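# Lay the towel flat beside a basket, then release

## Task

Get the towel lying flat on the table as a single layer. It must stay at least one finger-width in from every table edge, at least two finger-widths away from the basket's rim, and more than a hand-width away from the column of each arm. The basket must end up upright with all of its base resting on the table, no more than three finger-widths from its starting spot, and turned roughly the way it was at the start. Finish by opening the grippers and moving the arms away. Anything the robot is still holding in place at the end does not count.

## Robot and tools

Robot: two 6-joint arms, left_arm and right_arm, each with a parallel gripper. Within every row and every per-joint list in the results, an arm's joints follow this order and no other: waist, wrist yaw, shoulder, wrist roll, elbow, wrist pitch. Stated ranges in radians: waist -2.618 to 3.054, shoulder 0.000 to 3.142, elbow 0.000 to 3.142, wrist pitch -1.571 to 1.571, wrist yaw -1.571 to 1.571, wrist roll -2.094 to 2.094. The true end of each joint can be up to 0.036 rad either side of these.

Frame: there is one world frame shared by both arms. Its origin sits on the tabletop midway between the arms. +z is up, +x points out across the table, and left_arm is on the +y side. The names left and right are labels only and do not match image sides. The gripper's fingers point along its own +z and spread apart along its y. The reported hand point is between the pads, roughly 1 cm behind the fingertips. At long reach it can be somewhat off.

The row (used by every tool that moves): one flat list of 14 numbers covering both arms, even when only one arm should move. First come left_arm's six joint angles in the order above, then its grip value. Then right_arm's six angles, then its grip value. Joint values are absolute target angles in radians, in the same form that Joint positions prints. They are not offsets. Grip is on a -1 to 1 scale: +1 is fully open and -1 is closed. Apart from values near the ends, it sets where the motor goes, so that grip_measured reads that number. The pads meet around -0.94, and each millimetre of object width adds about 0.0208. To keep a hold, keep sending the same closing number. Pushing the number further below the object's width squeezes harder, up to roughly 50-62 N per pad, and less on thin parts.

execute_actions(actions): a list of actions that run in sequence. Each action is a table of 1 to 15 rows. Each row lasts one control step of 1/30 s, and if there are fewer than 15 rows the last one repeats until 15 steps are done. An empty list just returns the current state and images. A call is refused if any joint target lies more than 0.036 rad beyond its stated range end and also beyond the joint's current angle. Targets past a joint's real end get clipped, and the result says "joint sent to its limit". On each step the target can lead the measured angle by at most: waist 0.202, shoulder 0.258, elbow 0.238, wrist pitch 0.573, wrist yaw and roll 0.522 rad. If the targets would carry the hand more than 70 mm from where it is now, they are scaled back. Large moves therefore take several actions. Friction can leave a joint up to about 0.031 rad short, and changes smaller than that may not happen at all. To keep a joint still, resend the value shown for it under "Joint targets".

move(target, speed, blocking): target is one 14-number row of absolute angles. Every joint travels along its path in step with the others, so the hand follows a curve. speed is in rad/s for the joint that has the longest way to go, from 0.01 to 2, with 0.5 as the default. A path lasts 0.5 to 10 s, and if 10 s is not enough it stops short. Grip values take effect at the start. The move does not avoid obstacles or the other arm. Faster moves and targets set deeper past a contact hit and press harder. The result adds a "move:" line. It gives the ending (done, off_target, moving, held, fault), limits=held or limits=none, and the joint of each arm that is farthest from its target. With blocking=false the call returns after 0.5 s while the arm keeps moving. Until a result shows that move has ended, other moves and execute_actions are refused, so call wait or stop first.

wait(seconds): 0 to 10. The arms keep their last command, and a running move carries on. stop(): brakes the current move, which needs some distance to do so. The fingers keep moving. zoom_image(camera, region): region is [x0, y0, x1, y1] in pixels of that camera's most recent image, with (0,0) at top-left and at most 504x504. Cameras, all 504x504: cam_head_left, cam_head_right, cam_high, cam_low, cam_left_wrist, cam_right_wrist. Calibrations are provided and are close but not exact. finished_scene(scene): ends the scene with the given number. It is final, so call it only once the towel and basket stay correct with the grippers open and away.

Results: a state line `left_arm: …` | `right_arm: …` with each hand's position in metres and its quaternion in wxyz. Joint positions: each arm's six angles plus the gripper opening in metres, from 0.093 fully open down to 0 closed. This opening is measured at the motor and can be about 1 mm off. Joint velocities, Joint targets, grip_measured, and joint torques. Torques are noisy, offset, and nonzero even in free air. "joint command not followed" means a clearance check changed some joint targets. FAULT lines mean an arm stopped. MOTOR HOT appears at 75 °C. At 90 °C that arm halts for 10 s, and at 100 °C it goes limp and drops. Holding loads for a long time heats the motors.

Cautions: the simulation keeps running while you compose a reply, and the robot holds its last command during that time. The held towel may get pulled briefly at random. Never let the arms collide or push on each other. Do not knock or drop anything off the table, and do not tip the basket or shift it more than three finger-widths. Avoid slams, drops and very hard presses. Move smoothly and not for longer than needed.

Each tool is called after "Emit:" as a command line: name --argument value for each argument, lists and objects as JSON in quotes; but a table of rows of numbers goes row by row, as --pt "numbers of a row", without its own name.

## Session

I'll start by looking at the scene.

Emit:
execute_actions --actions '[]'

Scene clock: 0.00 s.
left_arm: end_effector_position=(+0.3737, +0.6294, +0.1520) grip_measured=+0.980 end_effector_quat_wxyz=(+0.456, -0.033, +0.874, +0.164) | right_arm: end_effector_position=(+0.2382, -0.2776, +0.1637) grip_measured=+1.000 end_effector_quat_wxyz=(-0.115, +0.697, -0.707, +0.037)
Joint names: [waist, wrist yaw, shoulder, wrist roll, elbow, wrist pitch]
Joint positions: left_arm=[ 1.003  0.429  1.686  0.597  1.075 -0.01   0.092] | right_arm=[-0.231 -0.158  1.093 -1.788  1.061 -1.354  0.093]
Joint velocities: left_arm=[-0.007  0.037  0.002 -0.022  0.002 -0.007 -0.001] | right_arm=[-0.012 -0.022 -0.012  0.022  0.022 -0.022  0.   ]
Joint torques (N m, as the arm reports them, + toward a larger angle): no reading
Joint targets: left_arm=[1.003 0.429 1.686 0.597 1.075 -0.010] | right_arm=[-0.231 -0.158 1.093 -1.788 1.061 -1.354]

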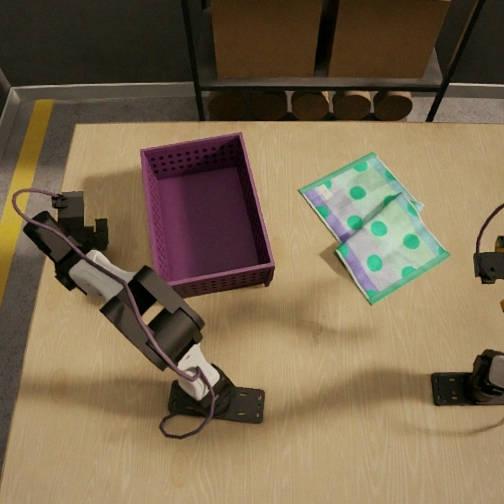

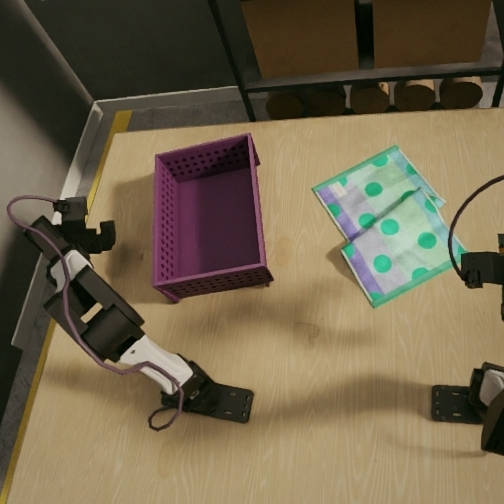

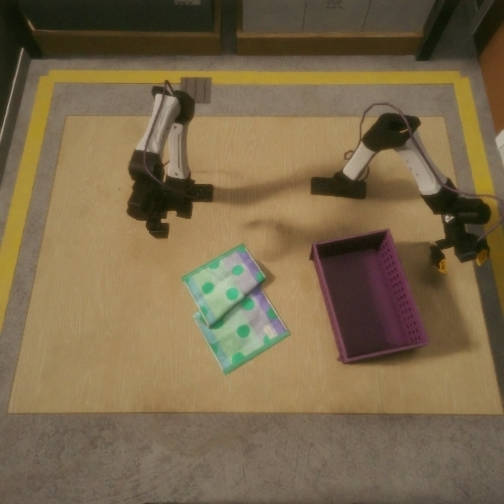

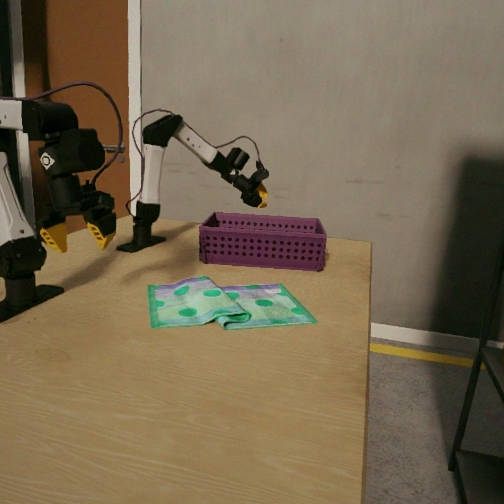

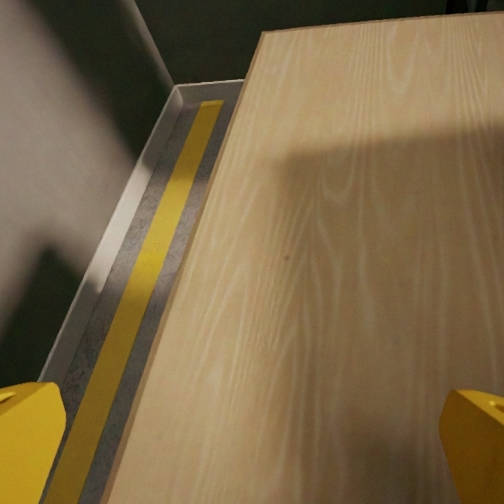

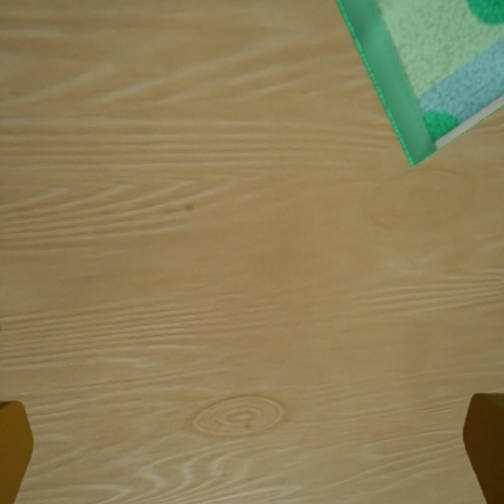

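Emit:
zoom_image --camera "cam_high" --region '[160, 230, 320, 390]'

Emit:
zoom_image --camera "cam_head_left" --region '[280, 140, 470, 320]'

Emit:
zoom_image --camera "cam_low" --region '[130, 250, 330, 350]'

Region (160, 230, 320, 390) of cam_high's 504x504 image, scaled by 3.150, with more detail than that image has.

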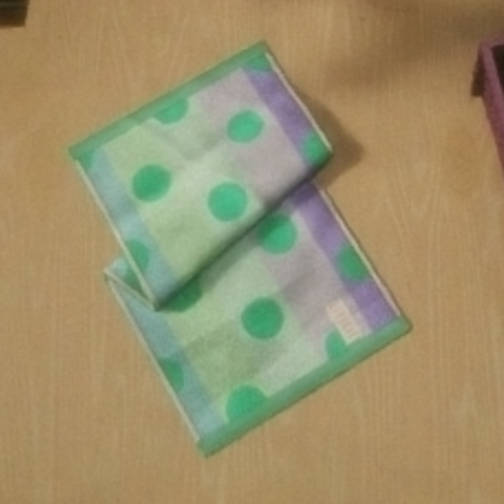

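Region (280, 140, 470, 320) of cam_head_left's 504x504 image, scaled by 2.653, with more detail than that image has; it fills the top 477 rows of this view, and the rest is white.

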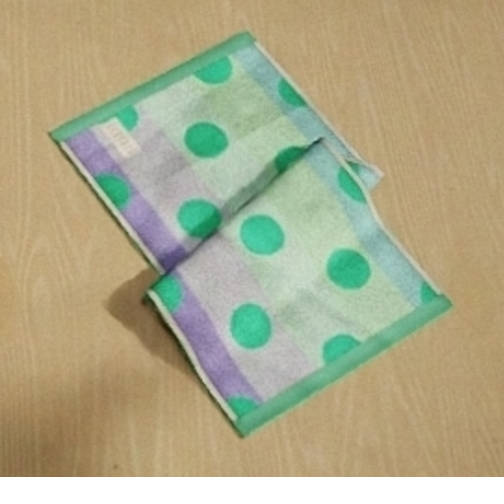

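Region (130, 250, 330, 350) of cam_low's 504x504 image, scaled by 2.520, with more detail than that image has.

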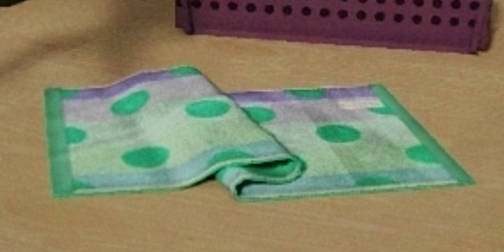

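Emit:
move --target '[1.003,0.429,1.686,0.597,1.075,-0.010,1.0, 0.472,0.0,2.235,0.0,1.785,-0.423,1.0]' --speed 0.8

Scene clock: 8.83 s.
left_arm: end_effector_position=(+0.3737, +0.6294, +0.1520) grip_measured=+0.980 end_effector_quat_wxyz=(+0.456, -0.033, +0.874, +0.164) | right_arm: end_effector_position=(+0.5648, -0.0006, +0.0771) grip_measured=+1.000 end_effector_quat_wxyz=(+0.319, -0.219, +0.919, +0.078)
Joint names: [waist, wrist yaw, shoulder, wrist roll, elbow, wrist pitch]
Joint positions: left_arm=[ 1.003  0.429  1.686  0.597  1.075 -0.01   0.092] | right_arm=[ 0.473 -0.009  2.225 -0.006  1.761 -0.438  0.093]
Joint velocities: left_arm=[ 0.002  0.007  0.017 -0.11  -0.007  0.022  0.   ] | right_arm=[-0.022  0.037 -0.002 -0.095 -0.007  0.007  0.   ]
Joint torques (N m, as the arm reports them, + toward a larger angle): left_arm=[-0.12  0.25 -8.48  0.    8.19  2.15] | right_arm=[ -0.04   0.18 -14.04  -0.09   8.73   1.89]
Joint targets: left_arm=[1.003 0.429 1.686 0.597 1.075 -0.010] | right_arm=[0.472 -0.000 2.235 0.000 1.785 -0.423]
move: off_target (right_arm); limits=none; left_arm: farthest joint: the waist, 0.000 radians from its target (0.000 radians at the start); right_arm: farthest joint: the elbow, 0.024 radians from its target (0.724 radians at the start)
camera_calibration (this result's frames):
cam_right_wrist: T_world_to_cam=[[0.436242, -0.899813, 0.00538662, -0.243223], [-0.875731, -0.425928, -0.227335, 0.550911], [0.206853, 0.094456, -0.973802, 0.0447012], [0, 0, 0, 1]] pos_world=[0.579307, 0.011571, 0.170082]

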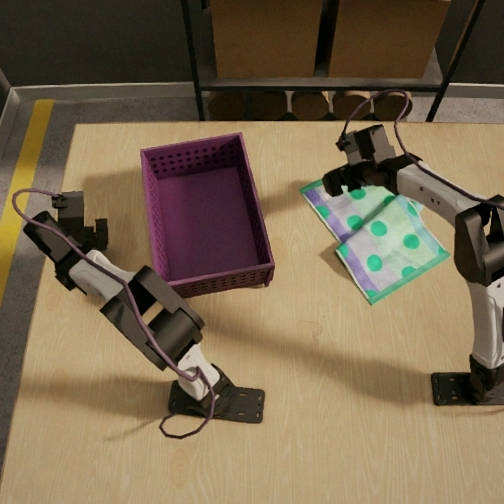

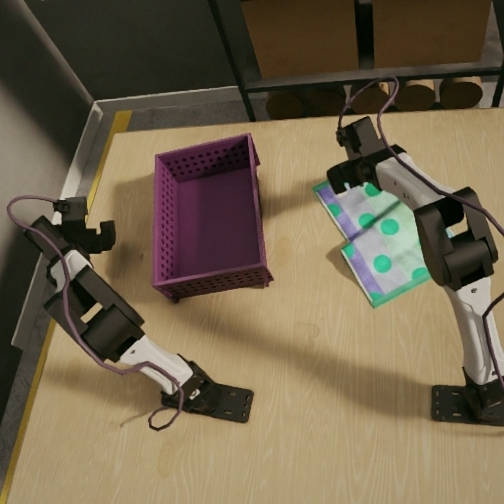

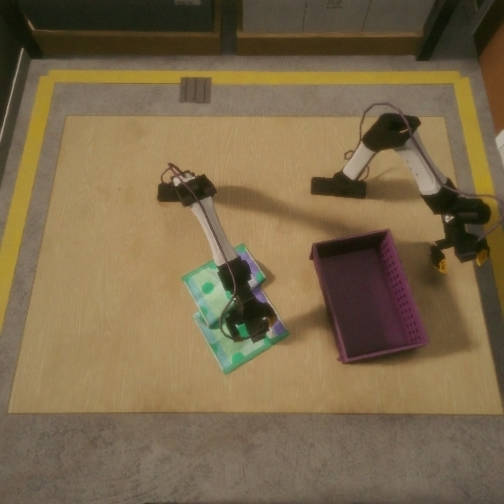

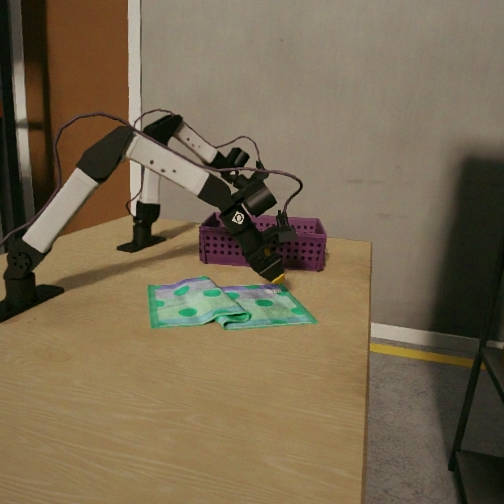

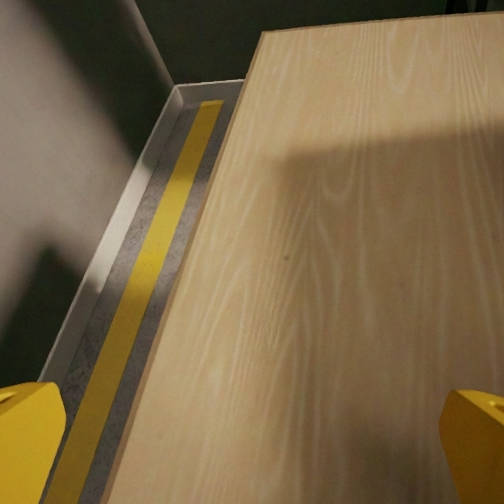

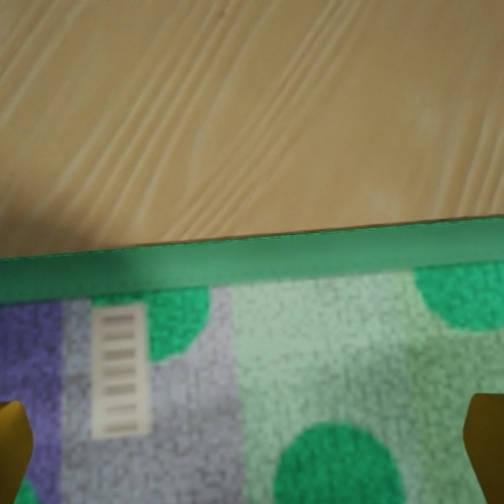

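Emit:
zoom_image --camera "cam_low" --region '[200, 200, 340, 340]'

Emit:
zoom_image --camera "cam_high" --region '[140, 160, 320, 390]'

Region (200, 200, 340, 340) of cam_low's 504x504 image, scaled by 3.600, with more detail than that image has.

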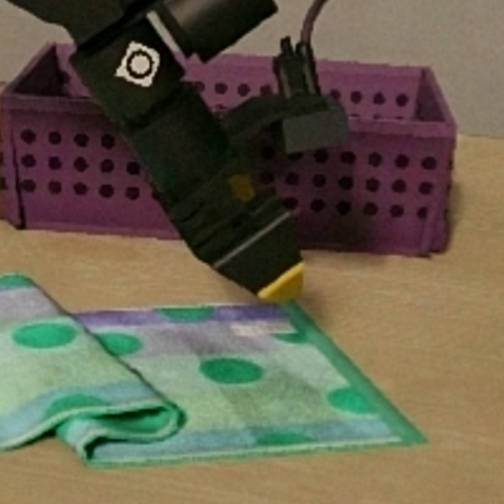

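Region (140, 160, 320, 390) of cam_high's 504x504 image, scaled by 2.191, with more detail than that image has; it fills the left 394 columns of this view, and the rest is white.

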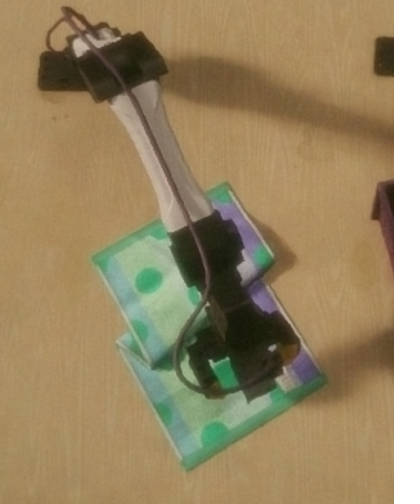

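Emit:
move --target '[1.003,0.429,1.686,0.597,1.075,-0.010,1.0, 0.44,0.0,2.365,0.0,1.788,-0.19,1.0]' --speed 0.3

Scene clock: 13.77 s.
left_arm: end_effector_position=(+0.3737, +0.6294, +0.1520) grip_measured=+0.980 end_effector_quat_wxyz=(+0.456, -0.033, +0.874, +0.164) | right_arm: end_effector_position=(+0.6056, +0.0025, +0.0468) grip_measured=+1.000 end_effector_quat_wxyz=(+0.374, -0.202, +0.901, +0.085)
Joint names: [waist, wrist yaw, shoulder, wrist roll, elbow, wrist pitch]
Joint positions: left_arm=[ 1.003  0.429  1.686  0.597  1.075 -0.01   0.092] | right_arm=[ 0.448 -0.008  2.349 -0.005  1.77  -0.204  0.093]
Joint velocities: left_arm=[ 0.007 -0.007 -0.007 -0.007 -0.012 -0.022  0.   ] | right_arm=[ 0.012 -0.051 -0.007  0.037 -0.012 -0.007  0.   ]
Joint torques (N m, as the arm reports them, + toward a larger angle): left_arm=[-0.13  0.24 -8.48  0.    8.21  2.15] | right_arm=[ -0.62   0.17 -14.56  -0.1    8.29   2.05]
Joint targets: left_arm=[1.003 0.429 1.686 0.597 1.075 -0.010] | right_arm=[0.440 -0.000 2.365 0.000 1.788 -0.190]
move: done; limits=none; left_arm: farthest joint: the waist, 0.000 radians from its target (0.000 radians at the start); right_arm: farthest joint: the elbow, 0.018 radians from its target (0.027 radians at the start)
camera_calibration (this result's frames):
cam_right_wrist: T_world_to_cam=[[0.412528, -0.910935, 0.00427014, -0.243673], [-0.855746, -0.389134, -0.340989, 0.574227], [0.312281, 0.137013, -0.940057, -0.0590849], [0, 0, 0, 1]] pos_world=[0.610366, 0.00957573, 0.141303]

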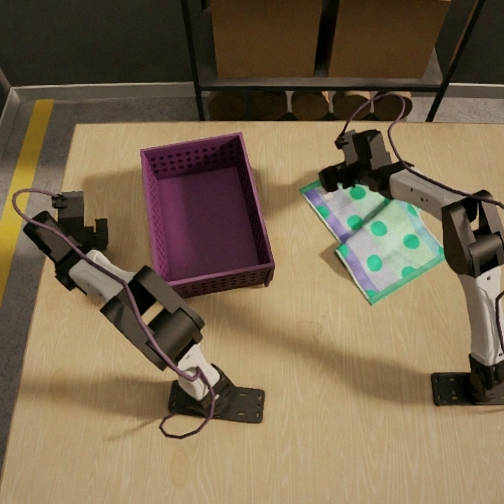

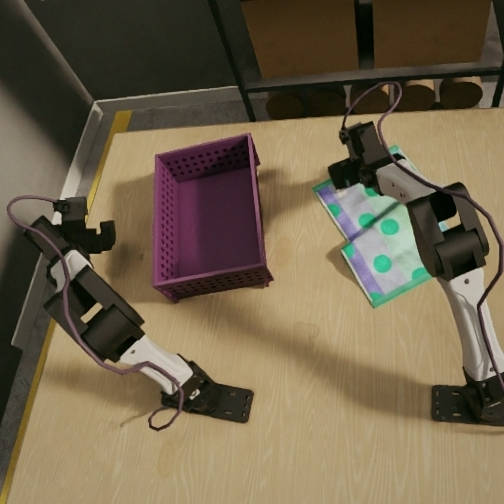

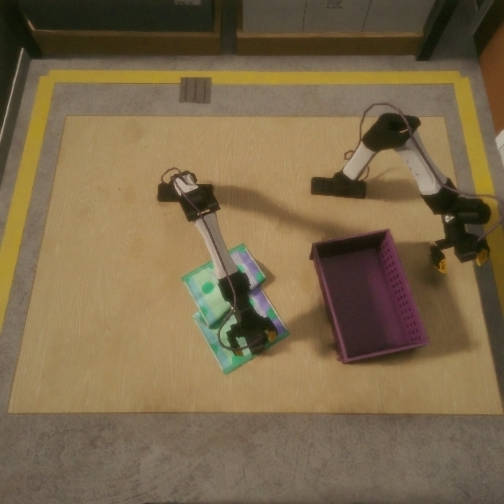

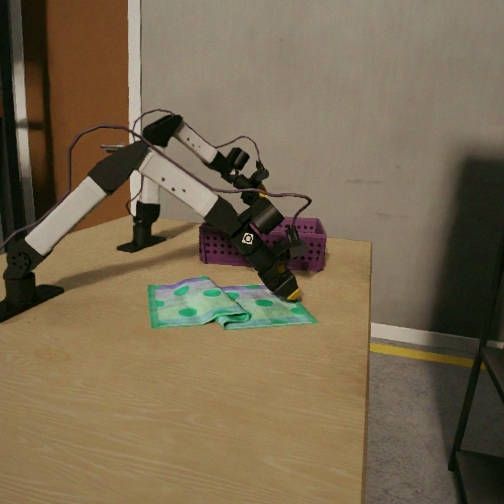

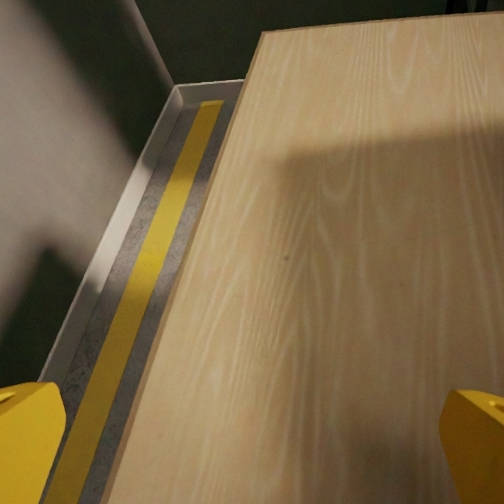

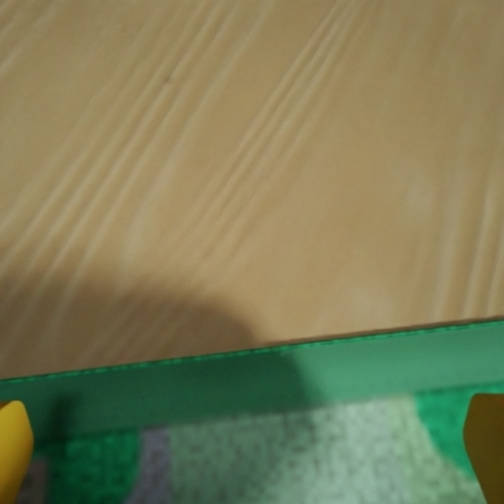

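Emit:
zoom_image --camera "cam_low" --region '[240, 250, 340, 340]'

Region (240, 250, 340, 340) of cam_low's 504x504 image, scaled by 5.040, with more detail than that image has; it fills the top 454 rows of this view, and the rest is white.

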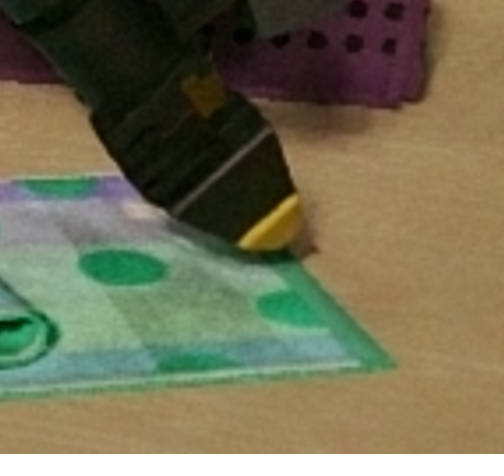

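Emit:
move --target '[1.003,0.429,1.686,0.597,1.075,-0.010,1.0, 0.44,0.0,2.41,0.0,1.788,-0.19,1.0]' --speed 0.06

Scene clock: 16.07 s.
left_arm: end_effector_position=(+0.3737, +0.6294, +0.1520) grip_measured=+0.980 end_effector_quat_wxyz=(+0.456, -0.033, +0.874, +0.164) | right_arm: end_effector_position=(+0.6037, +0.0016, +0.0258) grip_measured=+1.000 end_effector_quat_wxyz=(+0.360, -0.203, +0.907, +0.082)
Joint names: [waist, wrist yaw, shoulder, wrist roll, elbow, wrist pitch]
Joint positions: left_arm=[ 1.003  0.429  1.686  0.597  1.075 -0.01   0.092] | right_arm=[ 0.448 -0.008  2.386 -0.004  1.77  -0.2    0.093]
Joint velocities: left_arm=[-0.017  0.066  0.007  0.066 -0.007  0.037  0.   ] | right_arm=[ 0.002 -0.066 -0.002  0.051  0.017 -0.066  0.   ]
Joint torques (N m, as the arm reports them, + toward a larger angle): left_arm=[-0.11  0.24 -8.48  0.    8.22  2.15] | right_arm=[ -0.61   0.18 -13.98  -0.1    8.26   1.98]
Joint targets: left_arm=[1.003 0.429 1.686 0.597 1.075 -0.010] | right_arm=[0.440 0.000 2.410 0.000 1.788 -0.190]
move: off_target (right_arm); limits=none; left_arm: farthest joint: the waist, 0.000 radians from its target (0.000 radians at the start); right_arm: farthest joint: the shoulder, 0.024 radians from its target (0.061 radians at the start)
camera_calibration (this result's frames):
cam_right_wrist: T_world_to_cam=[[0.4119, -0.911221, 0.00374962, -0.243208], [-0.865763, -0.392628, -0.31032, 0.570339], [0.284242, 0.124574, -0.950625, -0.0609366], [0, 0, 0, 1]] pos_world=[0.611276, 0.00990623, 0.119972]

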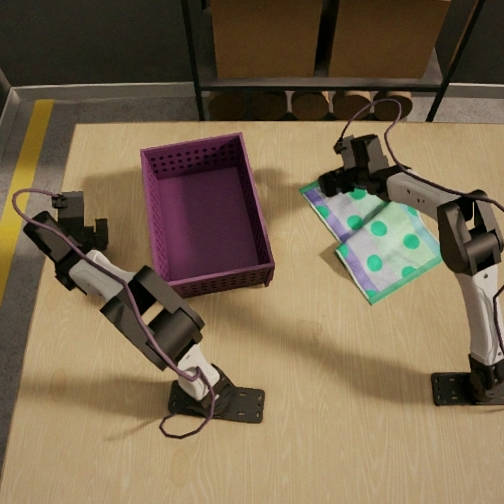

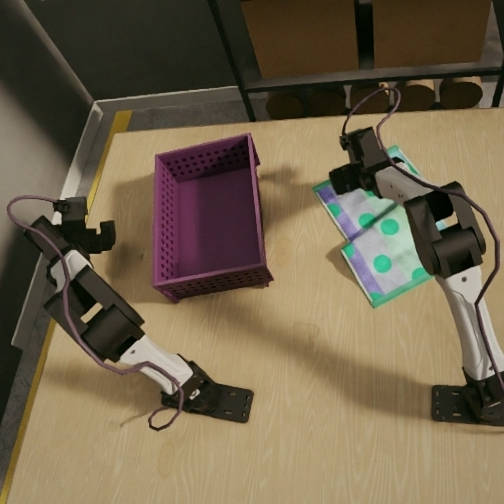

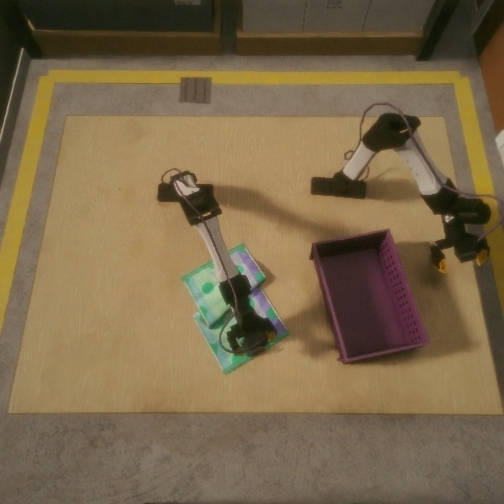

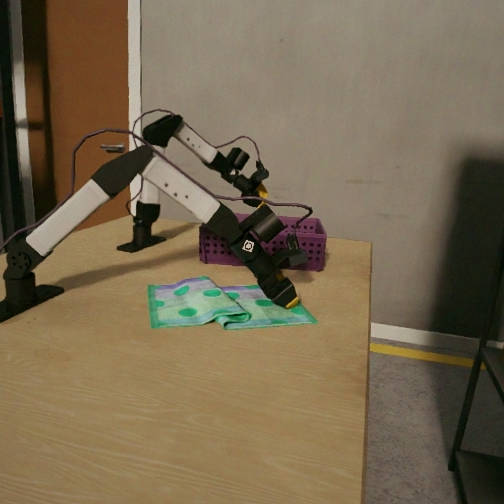

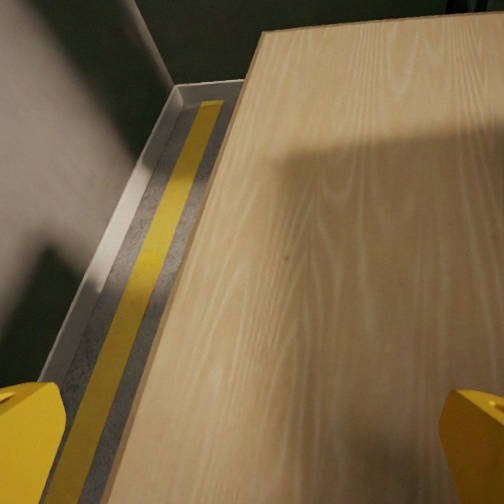

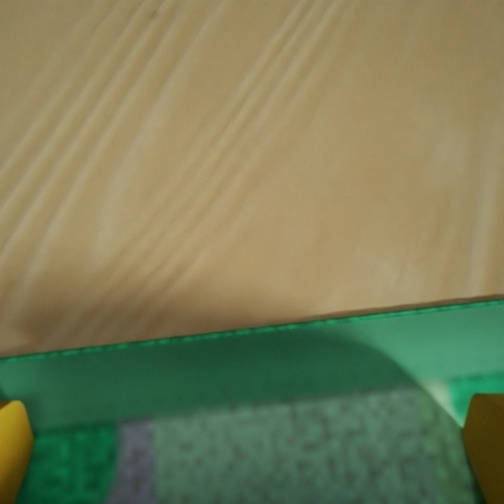

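Emit:
execute_actions --actions '[[[1.003,0.429,1.686,0.597,1.075,-0.010,1,0.44,0,2.415,0,1.788,-0.192,1],[1.003,0.429,1.686,0.597,1.075,-0.010,1,0.44,0,2.42,0,1.788,-0.194,1],[1.003,0.429,1.686,0.597,1.075,-0.010,1,0.44,0,2.425,0,1.788,-0.196,1],[1.003,0.429,1.686,0.597,1.075,-0.010,1,0.44,0,2.43,0,1.788,-0.198,1],[1.003,0.429,1.686,0.597,1.075,-0.010,1,0.44,0,2.435,0,1.788,-0.2,1],[1.003,0.429,1.686,0.597,1.075,-0.010,1,0.44,0,2.44,0,1.788,-0.2,1]], [[1.003,0.429,1.686,0.597,1.075,-0.010,1,0.44,0,2.447,0,1.801,-0.206,1],[1.003,0.429,1.686,0.597,1.075,-0.010,1,0.44,0,2.454,0,1.814,-0.213,1],[1.003,0.429,1.686,0.597,1.075,-0.010,1,0.44,0,2.461,0,1.827,-0.219,1],[1.003,0.429,1.686,0.597,1.075,-0.010,1,0.44,0,2.467,0,1.84,-0.225,1],[1.003,0.429,1.686,0.597,1.075,-0.010,1,0.44,0,2.474,0,1.852,-0.232,1],[1.003,0.429,1.686,0.597,1.075,-0.010,1,0.44,0,2.481,0,1.865,-0.238,1],[1.003,0.429,1.686,0.597,1.075,-0.010,1,0.44,0,2.488,0,1.878,-0.244,1],[1.003,0.429,1.686,0.597,1.075,-0.010,1,0.44,0,2.495,0,1.891,-0.251,1],[1.003,0.429,1.686,0.597,1.075,-0.010,1,0.44,0,2.502,0,1.904,-0.257,1],[1.003,0.429,1.686,0.597,1.075,-0.010,1,0.44,0,2.509,0,1.917,-0.263,1],[1.003,0.429,1.686,0.597,1.075,-0.010,1,0.44,0,2.516,0,1.93,-0.27,1],[1.003,0.429,1.686,0.597,1.075,-0.010,1,0.44,0,2.522,0,1.943,-0.276,1],[1.003,0.429,1.686,0.597,1.075,-0.010,1,0.44,0,2.529,0,1.956,-0.282,1],[1.003,0.429,1.686,0.597,1.075,-0.010,1,0.44,0,2.536,0,1.969,-0.289,1],[1.003,0.429,1.686,0.597,1.075,-0.010,1,0.44,0,2.543,0,1.982,-0.295,1]], [[1.003,0.429,1.686,0.597,1.075,-0.010,1,0.44,0,2.543,0,1.982,-0.295,1]]]'

Scene clock: 19.10 s.
left_arm: end_effector_position=(+0.3737, +0.6294, +0.1520) grip_measured=+0.980 end_effector_quat_wxyz=(+0.456, -0.033, +0.874, +0.164) | right_arm: end_effector_position=(+0.6312, +0.0143, +0.0255) grip_measured=+1.000 end_effector_quat_wxyz=(+0.368, -0.202, +0.904, +0.085)
Joint names: [waist, wrist yaw, shoulder, wrist roll, elbow, wrist pitch]
Joint positions: left_arm=[ 1.003  0.429  1.686  0.597  1.075 -0.01   0.092] | right_arm=[ 0.448 -0.008  2.503 -0.002  1.972 -0.265  0.093]
Joint velocities: left_arm=[ 0.012 -0.081 -0.007 -0.007 -0.002 -0.051  0.   ] | right_arm=[ 0.007 -0.051  0.002 -0.081 -0.022 -0.051  0.   ]
Joint torques (N m, as the arm reports them, + toward a larger angle): left_arm=[-0.12  0.24 -8.48  0.    8.21  2.15] | right_arm=[ -0.61   0.17 -13.62  -0.12   7.89   1.63]
Joint targets: left_arm=[1.003 0.429 1.686 0.597 1.075 -0.010] | right_arm=[0.440 0.000 2.543 -0.000 1.982 -0.295]
camera_calibration (this result's frames):
cam_right_wrist: T_world_to_cam=[[0.410842, -0.911703, 0.0025043, -0.242231], [-0.860582, -0.38871, -0.329094, 0.596174], [0.301009, 0.13305, -0.944294, -0.0814398], [0, 0, 0, 1]] pos_world=[0.63709, 0.0217313, 0.119901]

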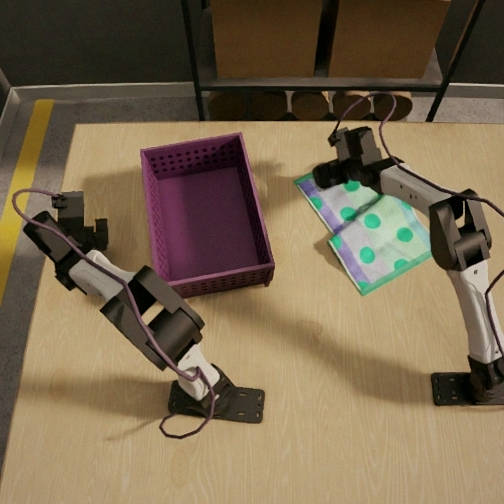

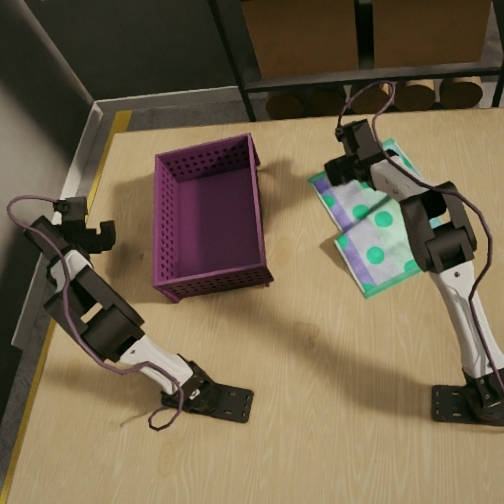

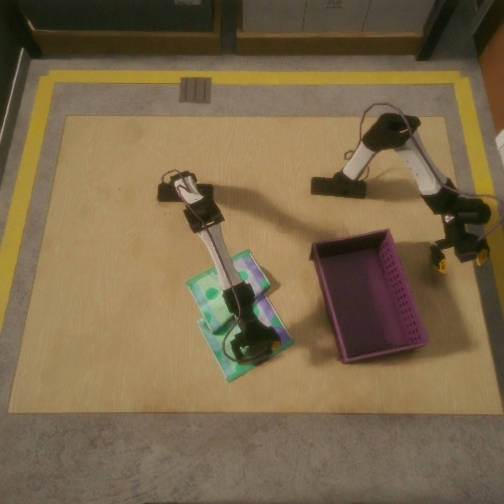

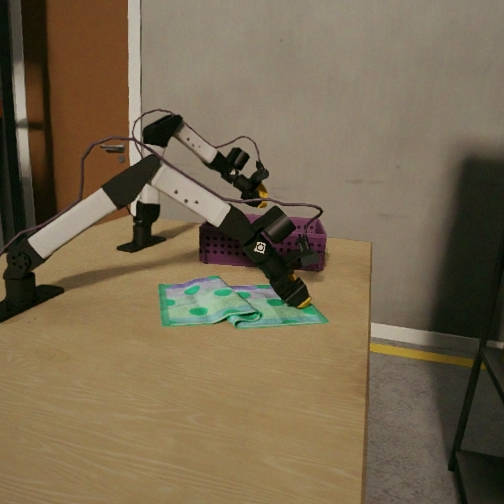

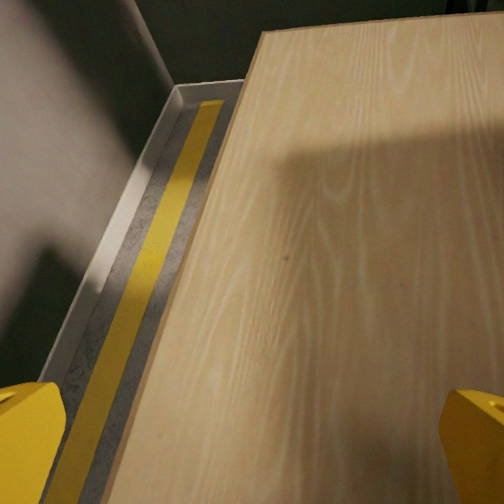

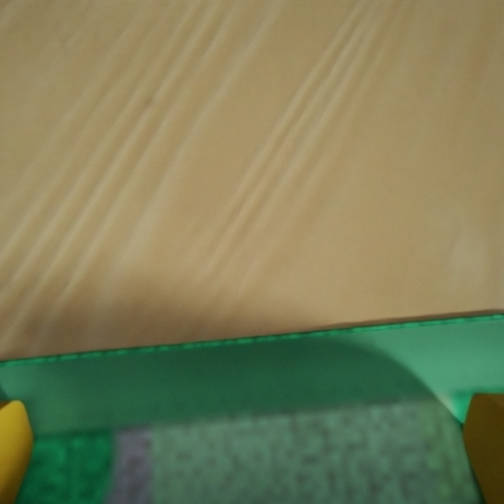

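Emit:
move --target '[1.003,0.0,1.70,0.0,1.52,-0.5,1.0, 0.44,0.0,2.33,0.0,1.982,-0.27,1.0]' --speed 0.6

Emit:
move --target '[-0.376,0.0,1.70,0.0,1.52,-0.5,1.0, 0.42,0.0,1.824,-0.147,1.405,-1.145,1.0]' --speed 0.8

Scene clock: 23.50 s.
left_arm: end_effector_position=(+0.3355, +0.6916, +0.2448) grip_measured=+0.980 end_effector_quat_wxyz=(+0.400, -0.383, +0.810, +0.190) | right_arm: end_effector_position=(+0.6366, +0.0169, +0.1275) grip_measured=+1.000 end_effector_quat_wxyz=(+0.441, -0.195, +0.871, +0.100)
Joint names: [waist, wrist yaw, shoulder, wrist roll, elbow, wrist pitch]
Joint positions: left_arm=[ 1.003  0.008  1.686  0.008  1.51  -0.476  0.092] | right_arm=[ 0.448 -0.009  2.34  -0.002  1.972 -0.265  0.093]
Joint velocities: left_arm=[-0.007 -0.022 -0.007 -0.022 -0.002 -0.007 -0.   ] | right_arm=[ 0.002 -0.037  0.007  0.037 -0.032 -0.022  0.   ]
Joint torques (N m, as the arm reports them, + toward a larger angle): left_arm=[-0.11 -0.03 -7.85 -0.03  9.28  1.95] | right_arm=[ -0.62   0.18 -17.31  -0.12   8.18   2.03]
Joint targets: left_arm=[1.003 -0.000 1.700 -0.000 1.520 -0.500] | right_arm=[0.440 0.000 2.330 0.000 1.982 -0.270]
move: off_target (left_arm); limits=none; left_arm: farthest joint: the wrist pitch, 0.024 radians from its target (0.490 radians at the start); right_arm: farthest joint: the shoulder, 0.010 radians from its target (0.173 radians at the start)
camera_calibration (this result's frames):
cam_left_wrist: T_world_to_cam=[[0.782871, -0.62215, -0.00644966, 0.167883], [-0.552206, -0.690007, -0.46793, 0.817037], [0.286672, 0.369891, -0.883742, -0.0515682], [0, 0, 0, 1]] pos_world=[0.334525, 0.687285, 0.337826]
cam_right_wrist: T_world_to_cam=[[0.410876, -0.911691, 0.000616873, -0.242142], [-0.800904, -0.36127, -0.477531, 0.615901], [0.435584, 0.195712, -0.878615, -0.0822086], [0, 0, 0, 1]] pos_world=[0.628577, 0.0178367, 0.222032]

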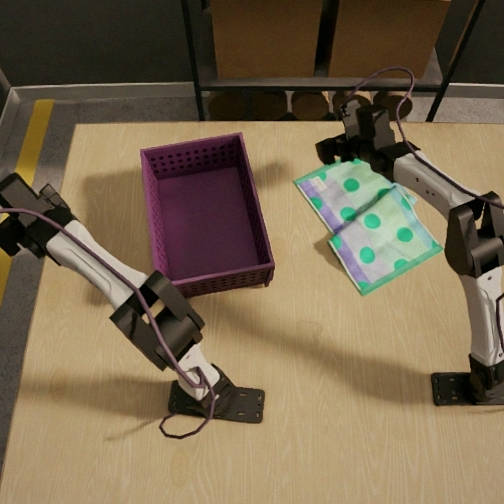

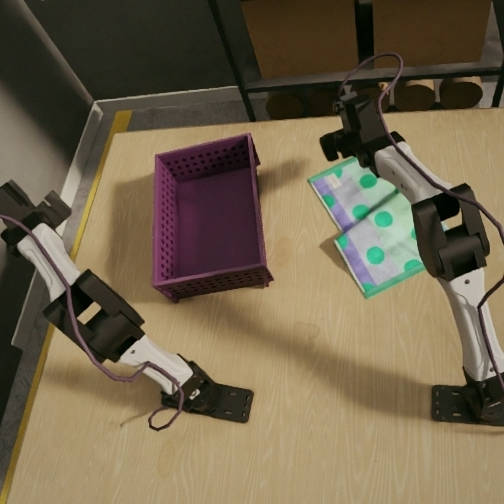

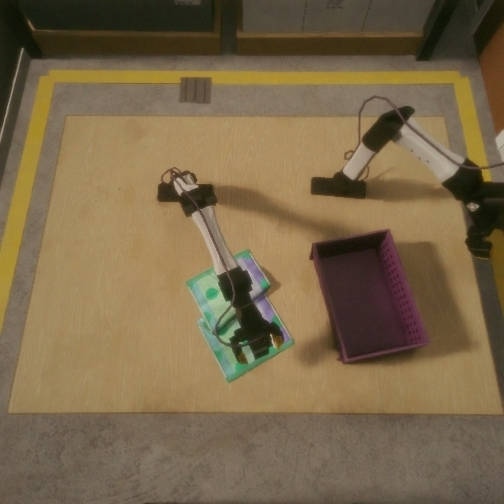

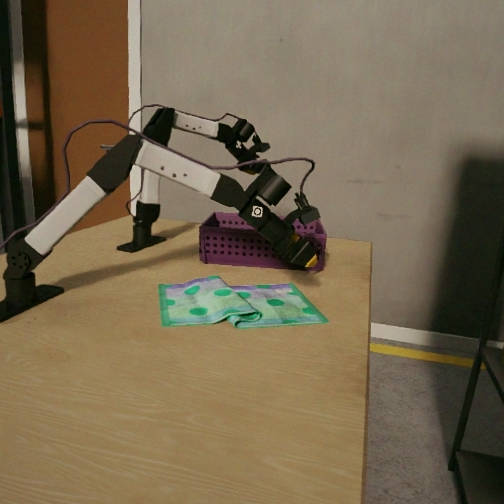

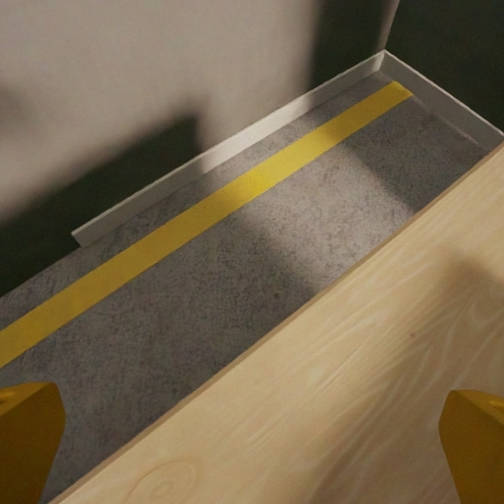

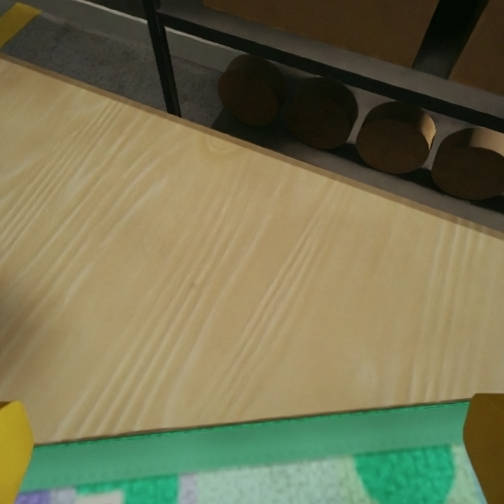

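Scene clock: 25.93 s.
left_arm: end_effector_position=(+0.4618, +0.0744, +0.2447) grip_measured=+0.981 end_effector_quat_wxyz=(+0.430, +0.220, +0.869, -0.107) | right_arm: end_effector_position=(+0.3624, -0.1171, +0.0812) grip_measured=+1.000 end_effector_quat_wxyz=(+0.011, -0.275, +0.961, +0.006)
Joint names: [waist, wrist yaw, shoulder, wrist roll, elbow, wrist pitch]
Joint positions: left_arm=[-0.379  0.003  1.686  0.007  1.51  -0.477  0.092] | right_arm=[ 0.429 -0.008  1.841 -0.142  1.424 -1.131  0.093]
Joint velocities: left_arm=[ 0.017 -0.022  0.007 -0.037  0.002  0.007  0.   ] | right_arm=[-0.002 -0.081 -0.002 -0.022 -0.002  0.007  0.   ]
Joint torques (N m, as the arm reports them, + toward a larger angle): left_arm=[ 0.14  0.05 -7.86 -0.04  9.29  1.93] | right_arm=[ -0.72   0.17 -11.49  -0.18   4.88   0.36]
Joint targets: left_arm=[-0.376 -0.000 1.700 0.000 1.520 -0.500] | right_arm=[0.420 0.000 1.824 -0.147 1.405 -1.145]
move: off_target (left_arm); limits=none; left_arm: farthest joint: the wrist pitch, 0.023 radians from its target (0.024 radians at the start); right_arm: farthest joint: the elbow, 0.019 radians from its target (0.567 radians at the start)
camera_calibration (this result's frames):
cam_left_wrist: T_world_to_cam=[[-0.46108, -0.887316, -0.00869896, 0.279712], [-0.782642, 0.411269, -0.467258, 0.485095], [0.418183, -0.208635, -0.884078, 0.122814], [0, 0, 0, 1]] pos_world=[0.457267, 0.0743114, 0.337675]
cam_right_wrist: T_world_to_cam=[[0.521209, -0.853346, 0.0118931, -0.285738], [-0.782882, -0.472531, 0.404734, 0.234539], [-0.339759, -0.220262, -0.914357, 0.257914], [0, 0, 0, 1]] pos_world=[0.420174, -0.0761978, 0.144298]

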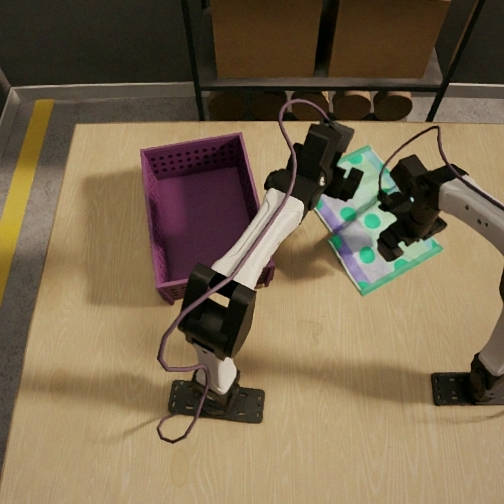

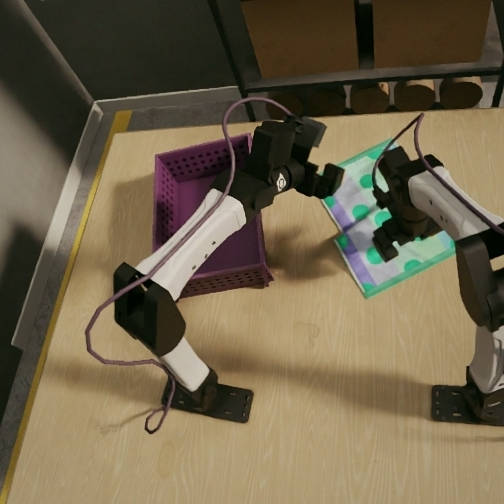

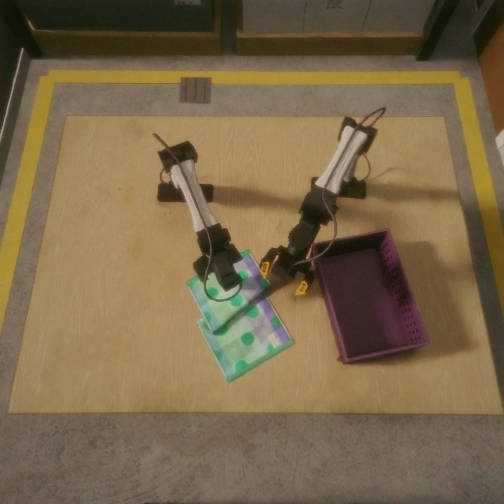

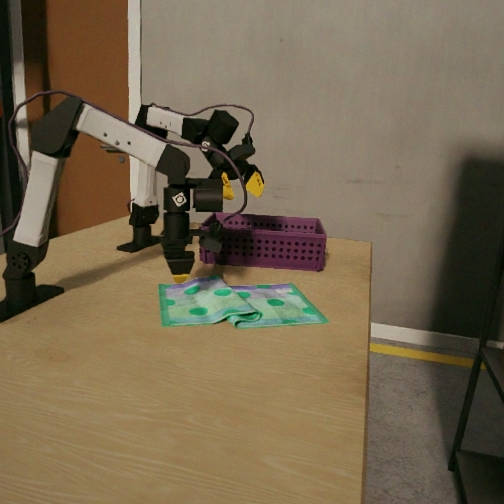

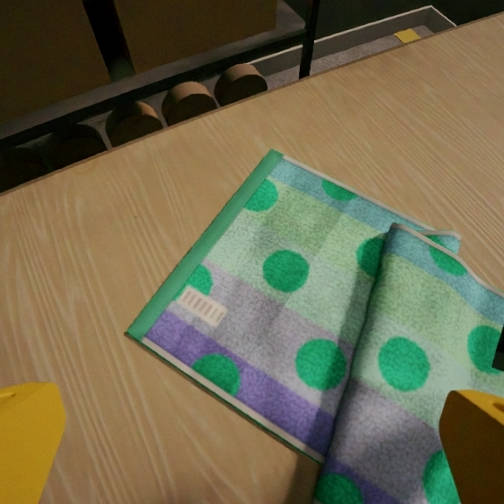

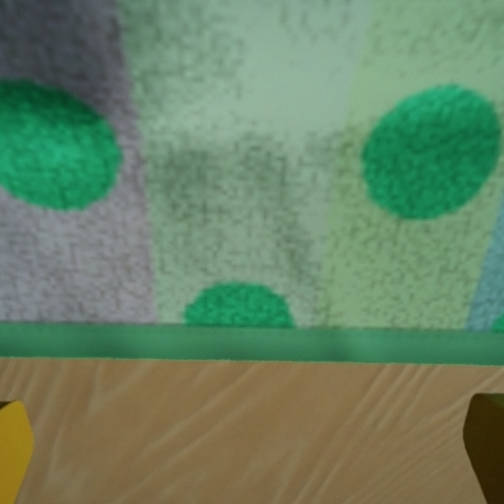

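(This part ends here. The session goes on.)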